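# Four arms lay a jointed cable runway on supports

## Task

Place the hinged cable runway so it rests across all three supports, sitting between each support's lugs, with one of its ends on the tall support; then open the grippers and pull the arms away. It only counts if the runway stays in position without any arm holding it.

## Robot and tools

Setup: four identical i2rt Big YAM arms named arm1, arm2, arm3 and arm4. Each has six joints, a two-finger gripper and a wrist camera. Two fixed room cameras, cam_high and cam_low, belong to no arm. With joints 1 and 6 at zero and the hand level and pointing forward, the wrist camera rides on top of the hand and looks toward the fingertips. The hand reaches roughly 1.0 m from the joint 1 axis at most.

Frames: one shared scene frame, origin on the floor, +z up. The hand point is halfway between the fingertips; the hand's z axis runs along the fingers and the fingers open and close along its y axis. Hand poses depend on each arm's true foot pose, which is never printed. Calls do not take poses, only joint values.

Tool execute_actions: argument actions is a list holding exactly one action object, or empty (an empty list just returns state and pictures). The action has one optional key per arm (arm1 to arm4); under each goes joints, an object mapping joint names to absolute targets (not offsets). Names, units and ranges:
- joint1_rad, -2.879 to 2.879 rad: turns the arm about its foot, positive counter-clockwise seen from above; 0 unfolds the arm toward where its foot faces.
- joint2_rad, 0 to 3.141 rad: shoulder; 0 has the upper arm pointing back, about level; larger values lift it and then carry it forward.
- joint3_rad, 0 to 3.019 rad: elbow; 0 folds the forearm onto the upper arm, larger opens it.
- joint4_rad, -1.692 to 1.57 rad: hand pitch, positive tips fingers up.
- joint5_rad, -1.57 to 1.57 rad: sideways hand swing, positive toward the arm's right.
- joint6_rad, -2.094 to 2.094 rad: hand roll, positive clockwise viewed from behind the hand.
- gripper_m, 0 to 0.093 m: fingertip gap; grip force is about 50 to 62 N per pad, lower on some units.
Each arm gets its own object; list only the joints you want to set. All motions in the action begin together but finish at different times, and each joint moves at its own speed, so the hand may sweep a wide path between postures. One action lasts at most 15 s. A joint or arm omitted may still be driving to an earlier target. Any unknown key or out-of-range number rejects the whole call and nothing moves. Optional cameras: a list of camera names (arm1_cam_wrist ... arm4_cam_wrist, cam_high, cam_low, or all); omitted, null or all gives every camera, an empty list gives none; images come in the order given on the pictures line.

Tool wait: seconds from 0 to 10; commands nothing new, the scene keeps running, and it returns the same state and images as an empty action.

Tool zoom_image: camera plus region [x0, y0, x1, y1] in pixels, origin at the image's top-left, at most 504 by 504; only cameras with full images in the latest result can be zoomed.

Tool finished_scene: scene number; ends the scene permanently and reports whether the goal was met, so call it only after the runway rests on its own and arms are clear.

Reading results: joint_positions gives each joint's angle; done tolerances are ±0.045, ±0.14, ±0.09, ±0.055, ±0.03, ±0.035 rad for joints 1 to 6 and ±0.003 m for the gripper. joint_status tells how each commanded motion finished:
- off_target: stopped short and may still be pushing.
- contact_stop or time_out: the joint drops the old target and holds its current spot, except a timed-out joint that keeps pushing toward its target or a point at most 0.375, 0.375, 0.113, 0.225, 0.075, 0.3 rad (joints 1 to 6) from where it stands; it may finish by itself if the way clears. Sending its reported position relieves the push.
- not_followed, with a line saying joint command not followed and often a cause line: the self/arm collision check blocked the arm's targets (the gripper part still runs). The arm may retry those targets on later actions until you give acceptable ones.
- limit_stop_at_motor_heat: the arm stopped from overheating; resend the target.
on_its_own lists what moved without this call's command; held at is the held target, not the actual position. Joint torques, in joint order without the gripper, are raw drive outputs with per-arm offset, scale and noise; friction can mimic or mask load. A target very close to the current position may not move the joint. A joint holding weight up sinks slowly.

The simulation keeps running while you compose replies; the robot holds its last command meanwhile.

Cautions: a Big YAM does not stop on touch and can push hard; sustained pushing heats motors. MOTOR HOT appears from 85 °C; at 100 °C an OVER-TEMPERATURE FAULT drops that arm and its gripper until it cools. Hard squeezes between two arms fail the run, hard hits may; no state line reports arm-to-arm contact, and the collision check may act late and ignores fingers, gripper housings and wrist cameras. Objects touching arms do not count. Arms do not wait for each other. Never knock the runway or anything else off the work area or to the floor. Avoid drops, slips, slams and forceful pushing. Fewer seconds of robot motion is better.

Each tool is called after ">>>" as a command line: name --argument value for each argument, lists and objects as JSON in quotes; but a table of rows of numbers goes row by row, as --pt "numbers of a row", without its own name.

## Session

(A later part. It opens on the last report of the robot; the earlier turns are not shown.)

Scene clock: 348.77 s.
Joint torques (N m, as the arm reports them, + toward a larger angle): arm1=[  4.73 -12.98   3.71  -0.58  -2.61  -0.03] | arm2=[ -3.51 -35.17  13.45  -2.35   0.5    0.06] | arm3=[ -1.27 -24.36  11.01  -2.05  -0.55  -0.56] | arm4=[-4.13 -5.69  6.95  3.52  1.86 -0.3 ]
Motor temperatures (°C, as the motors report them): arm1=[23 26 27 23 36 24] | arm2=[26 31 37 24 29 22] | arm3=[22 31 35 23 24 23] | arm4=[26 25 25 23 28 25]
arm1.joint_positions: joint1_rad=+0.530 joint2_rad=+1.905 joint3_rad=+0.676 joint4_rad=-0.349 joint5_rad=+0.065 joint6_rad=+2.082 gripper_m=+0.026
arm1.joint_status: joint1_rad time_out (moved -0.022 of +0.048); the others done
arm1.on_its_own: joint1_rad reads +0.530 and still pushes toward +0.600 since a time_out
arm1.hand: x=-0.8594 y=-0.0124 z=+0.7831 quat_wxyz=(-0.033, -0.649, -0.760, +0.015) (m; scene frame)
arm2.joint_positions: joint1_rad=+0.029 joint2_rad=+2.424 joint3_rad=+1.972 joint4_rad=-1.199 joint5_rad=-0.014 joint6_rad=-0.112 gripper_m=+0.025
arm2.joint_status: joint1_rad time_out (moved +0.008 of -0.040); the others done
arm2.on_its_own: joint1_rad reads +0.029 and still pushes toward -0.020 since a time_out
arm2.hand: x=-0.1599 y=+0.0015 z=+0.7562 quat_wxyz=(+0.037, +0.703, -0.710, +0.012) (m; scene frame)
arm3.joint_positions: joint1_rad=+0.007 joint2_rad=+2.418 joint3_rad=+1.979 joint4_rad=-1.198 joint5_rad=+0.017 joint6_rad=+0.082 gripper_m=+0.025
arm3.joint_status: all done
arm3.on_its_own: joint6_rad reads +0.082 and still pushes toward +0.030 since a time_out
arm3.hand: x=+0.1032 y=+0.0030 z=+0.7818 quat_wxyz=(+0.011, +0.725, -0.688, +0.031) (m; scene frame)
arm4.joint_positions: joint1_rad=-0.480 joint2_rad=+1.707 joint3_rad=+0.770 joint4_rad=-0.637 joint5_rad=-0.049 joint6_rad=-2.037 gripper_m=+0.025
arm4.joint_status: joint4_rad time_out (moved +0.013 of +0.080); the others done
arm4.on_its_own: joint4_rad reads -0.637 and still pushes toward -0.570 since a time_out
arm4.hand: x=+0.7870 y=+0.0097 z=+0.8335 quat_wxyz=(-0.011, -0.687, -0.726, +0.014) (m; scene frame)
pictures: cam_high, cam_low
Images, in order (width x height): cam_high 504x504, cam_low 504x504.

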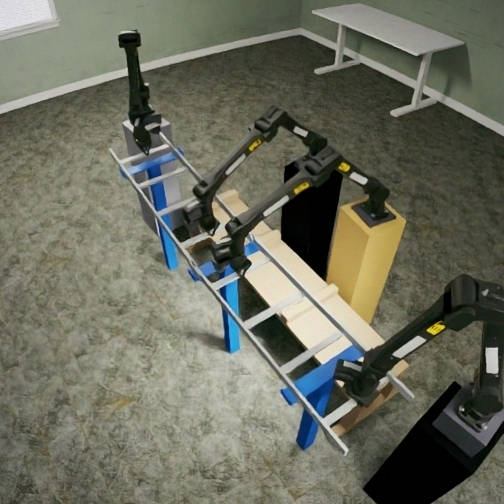

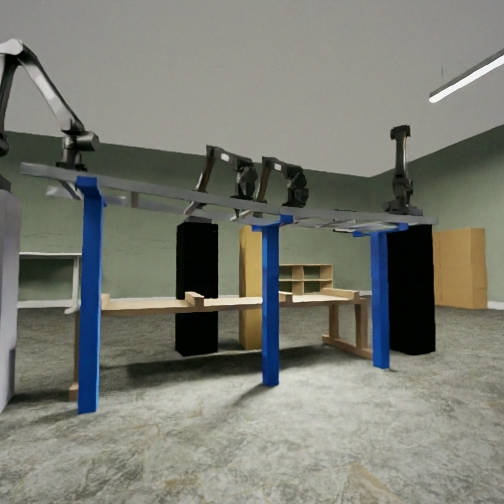

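>>> execute_actions --actions '[{"arm1":{"joints":{"joint2_rad":1.95,"joint4_rad":-0.28,"joint1_rad":0.53}},"arm4":{"joints":{"joint2_rad":1.72,"joint4_rad":-0.63,"joint1_rad":-0.48}},"arm2":{"joints":{"joint1_rad":0.03}}}]' --cameras '[]'

>>> execute_actions --actions '[{"arm1":{"joints":{"gripper_m":0.09}},"arm4":{"joints":{"gripper_m":0.09}},"arm2":{"joints":{"gripper_m":0.09,"joint2_rad":2.4,"joint3_rad":1.97,"joint4_rad":-1.2}},"arm3":{"joints":{"gripper_m":0.09,"joint2_rad":2.4,"joint3_rad":1.98,"joint4_rad":-1.2}}}]' --cameras '[]'

>>> execute_actions --actions '[{"arm1":{"joints":{"joint2_rad":1.3,"joint4_rad":-0.9}},"arm4":{"joints":{"joint2_rad":1.2,"joint4_rad":-1.1}},"arm2":{"joints":{"joint2_rad":1.9,"joint4_rad":-1.5}},"arm3":{"joints":{"joint2_rad":1.9,"joint4_rad":-1.5}}}]' --cameras '["cam_high","cam_low"]'

Scene clock: 362.30 s.
Joint torques (N m, as the arm reports them, + toward a larger angle): arm1=[  1.77 -12.95   2.88  -0.3   -1.5   -0.03] | arm2=[ -0.43 -37.11  13.31  -2.33  -0.28   0.09] | arm3=[ -1.32 -24.98  10.98  -1.9   -0.55  -0.53] | arm4=[-1.7  -8.89  6.98  0.94  0.89 -0.36]
Motor temperatures (°C, as the motors report them): arm1=[23 26 27 23 36 24] | arm2=[26 32 36 24 28 22] | arm3=[22 31 34 23 24 23] | arm4=[26 25 25 23 28 25]
arm1.joint_positions: joint1_rad=+0.496 joint2_rad=+1.992 joint3_rad=+0.676 joint4_rad=-0.266 joint5_rad=+0.038 joint6_rad=+2.082 gripper_m=+0.025
arm1.joint_status: all done
arm1.hand: x=-0.8586 y=-0.0204 z=+0.7557 quat_wxyz=(-0.020, -0.662, -0.749, +0.014) (m; scene frame)
arm2.joint_positions: joint1_rad=+0.035 joint2_rad=+2.439 joint3_rad=+1.972 joint4_rad=-1.199 joint5_rad=+0.006 joint6_rad=-0.113 gripper_m=+0.025
arm2.joint_status: all done
arm2.hand: x=-0.1610 y=-0.0016 z=+0.7465 quat_wxyz=(+0.036, +0.705, -0.708, +0.025) (m; scene frame)
arm3.joint_positions: joint1_rad=+0.008 joint2_rad=+2.427 joint3_rad=+1.979 joint4_rad=-1.201 joint5_rad=+0.016 joint6_rad=+0.079 gripper_m=+0.025
arm3.joint_status: not commanded
arm3.on_its_own: joint6_rad reads +0.079 and still pushes toward +0.030 since a time_out
arm3.hand: x=+0.1033 y=+0.0003 z=+0.7761 quat_wxyz=(+0.015, +0.726, -0.687, +0.036) (m; scene frame)
arm4.joint_positions: joint1_rad=-0.468 joint2_rad=+1.702 joint3_rad=+0.770 joint4_rad=-0.639 joint5_rad=-0.025 joint6_rad=-2.033 gripper_m=+0.025
arm4.joint_status: all done
arm4.hand: x=+0.7865 y=+0.0095 z=+0.8351 quat_wxyz=(-0.006, -0.684, -0.729, +0.003) (m; scene frame)
pictures: none
No camera images: the call's "cameras" was empty. Leave "cameras" out to get every camera's image.

Scene clock: 363.10 s.
Joint torques (N m, as the arm reports them, + toward a larger angle): arm1=[ -0.98 -10.8    3.23  -0.16  -0.05  -0.03] | arm2=[ -0.71 -26.48   9.55   0.33  -0.21   0.04] | arm3=[ -1.22 -22.16   8.19   0.38  -0.04  -0.16] | arm4=[-1.16 -8.6   6.96  0.82 -0.04 -0.09]
Motor temperatures (°C, as the motors report them): arm1=[23 26 27 23 35 24] | arm2=[26 32 36 24 28 22] | arm3=[22 31 34 23 24 23] | arm4=[26 25 25 23 28 25]
arm1.joint_positions: joint1_rad=+0.528 joint2_rad=+1.963 joint3_rad=+0.676 joint4_rad=-0.268 joint5_rad=+0.003 joint6_rad=+2.082 gripper_m=+0.090
arm1.joint_status: all done
arm1.hand: x=-0.8624 y=-0.0023 z=+0.7643 quat_wxyz=(-0.005, -0.650, -0.760, -0.002) (m; scene frame)
arm2.joint_positions: joint1_rad=+0.035 joint2_rad=+2.395 joint3_rad=+1.971 joint4_rad=-1.202 joint5_rad=+0.004 joint6_rad=-0.109 gripper_m=+0.090
arm2.joint_status: all done
arm2.hand: x=-0.1600 y=+0.0061 z=+0.7753 quat_wxyz=(+0.021, +0.704, -0.710, +0.012) (m; scene frame)
arm3.joint_positions: joint1_rad=+0.007 joint2_rad=+2.418 joint3_rad=+1.976 joint4_rad=-1.198 joint5_rad=+0.003 joint6_rad=+0.040 gripper_m=+0.090
arm3.joint_status: all done
arm3.on_its_own: joint6_rad moved -0.039 to your old target +0.030
arm3.hand: x=+0.1013 y=+0.0011 z=+0.7808 quat_wxyz=(+0.018, +0.739, -0.673, +0.028) (m; scene frame)
arm4.joint_positions: joint1_rad=-0.474 joint2_rad=+1.701 joint3_rad=+0.770 joint4_rad=-0.639 joint5_rad=-0.002 joint6_rad=-2.057 gripper_m=+0.090
arm4.joint_status: all done
arm4.hand: x=+0.7887 y=+0.0153 z=+0.8354 quat_wxyz=(-0.001, -0.678, -0.735, -0.007) (m; scene frame)
pictures: none
No camera images: the call's "cameras" was empty. Leave "cameras" out to get every camera's image.

Scene clock: 364.83 s.
Joint torques (N m, as the arm reports them, + toward a larger angle): arm1=[-0.92 -6.09  8.4  -0.11 -0.05 -0.03] | arm2=[ -0.59 -22.5   11.14  -0.02  -0.17   0.06] | arm3=[ -1.18 -16.51   9.83   0.51  -0.04  -0.16] | arm4=[-1.09 -5.13 10.42  0.09 -0.05 -0.08]
Motor temperatures (°C, as the motors report them): arm1=[23 26 27 23 35 24] | arm2=[26 31 35 24 28 22] | arm3=[22 31 34 23 24 23] | arm4=[26 25 25 23 27 25]
arm1.joint_positions: joint1_rad=+0.528 joint2_rad=+1.304 joint3_rad=+0.676 joint4_rad=-0.888 joint5_rad=+0.003 joint6_rad=+2.082 gripper_m=+0.090
arm1.joint_status: all done
arm1.hand: x=-0.8852 y=-0.0187 z=+0.9668 quat_wxyz=(-0.009, -0.650, -0.760, -0.022) (m; scene frame)
arm2.joint_positions: joint1_rad=+0.035 joint2_rad=+1.903 joint3_rad=+1.964 joint4_rad=-1.484 joint5_rad=+0.004 joint6_rad=-0.109 gripper_m=+0.090
arm2.joint_status: all done
arm2.hand: x=-0.1627 y=-0.0494 z=+1.0862 quat_wxyz=(-0.058, +0.702, -0.708, -0.051) (m; scene frame)
arm3.joint_positions: joint1_rad=+0.007 joint2_rad=+1.901 joint3_rad=+1.969 joint4_rad=-1.491 joint5_rad=+0.003 joint6_rad=+0.040 gripper_m=+0.090
arm3.joint_status: all done
arm3.hand: x=+0.1066 y=-0.0523 z=+1.1083 quat_wxyz=(-0.052, +0.737, -0.671, -0.055) (m; scene frame)
arm4.joint_positions: joint1_rad=-0.474 joint2_rad=+1.194 joint3_rad=+0.770 joint4_rad=-1.087 joint5_rad=-0.002 joint6_rad=-2.058 gripper_m=+0.090
arm4.joint_status: all done
arm4.hand: x=+0.8401 y=-0.0093 z=+0.9962 quat_wxyz=(+0.027, -0.677, -0.735, +0.002) (m; scene frame)
pictures: cam_high, cam_low
Images, in order (width x height): cam_high 504x504, cam_low 504x504.

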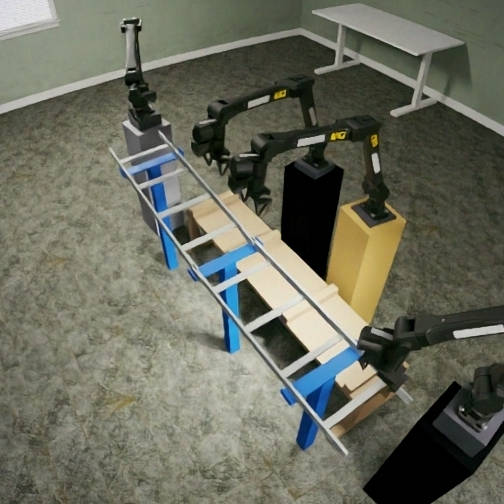

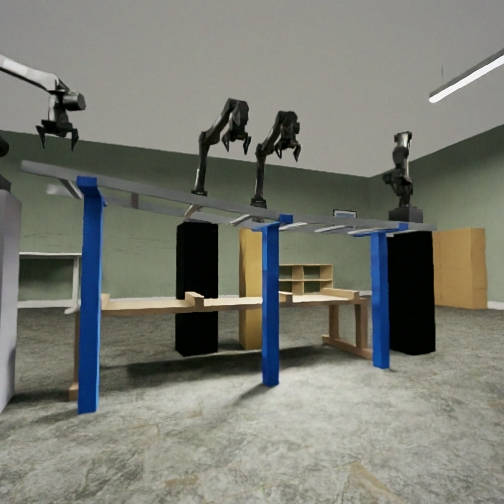

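Seated between the lugs.

>>> finished_scene --scene 1

The scene is finished: the task was done.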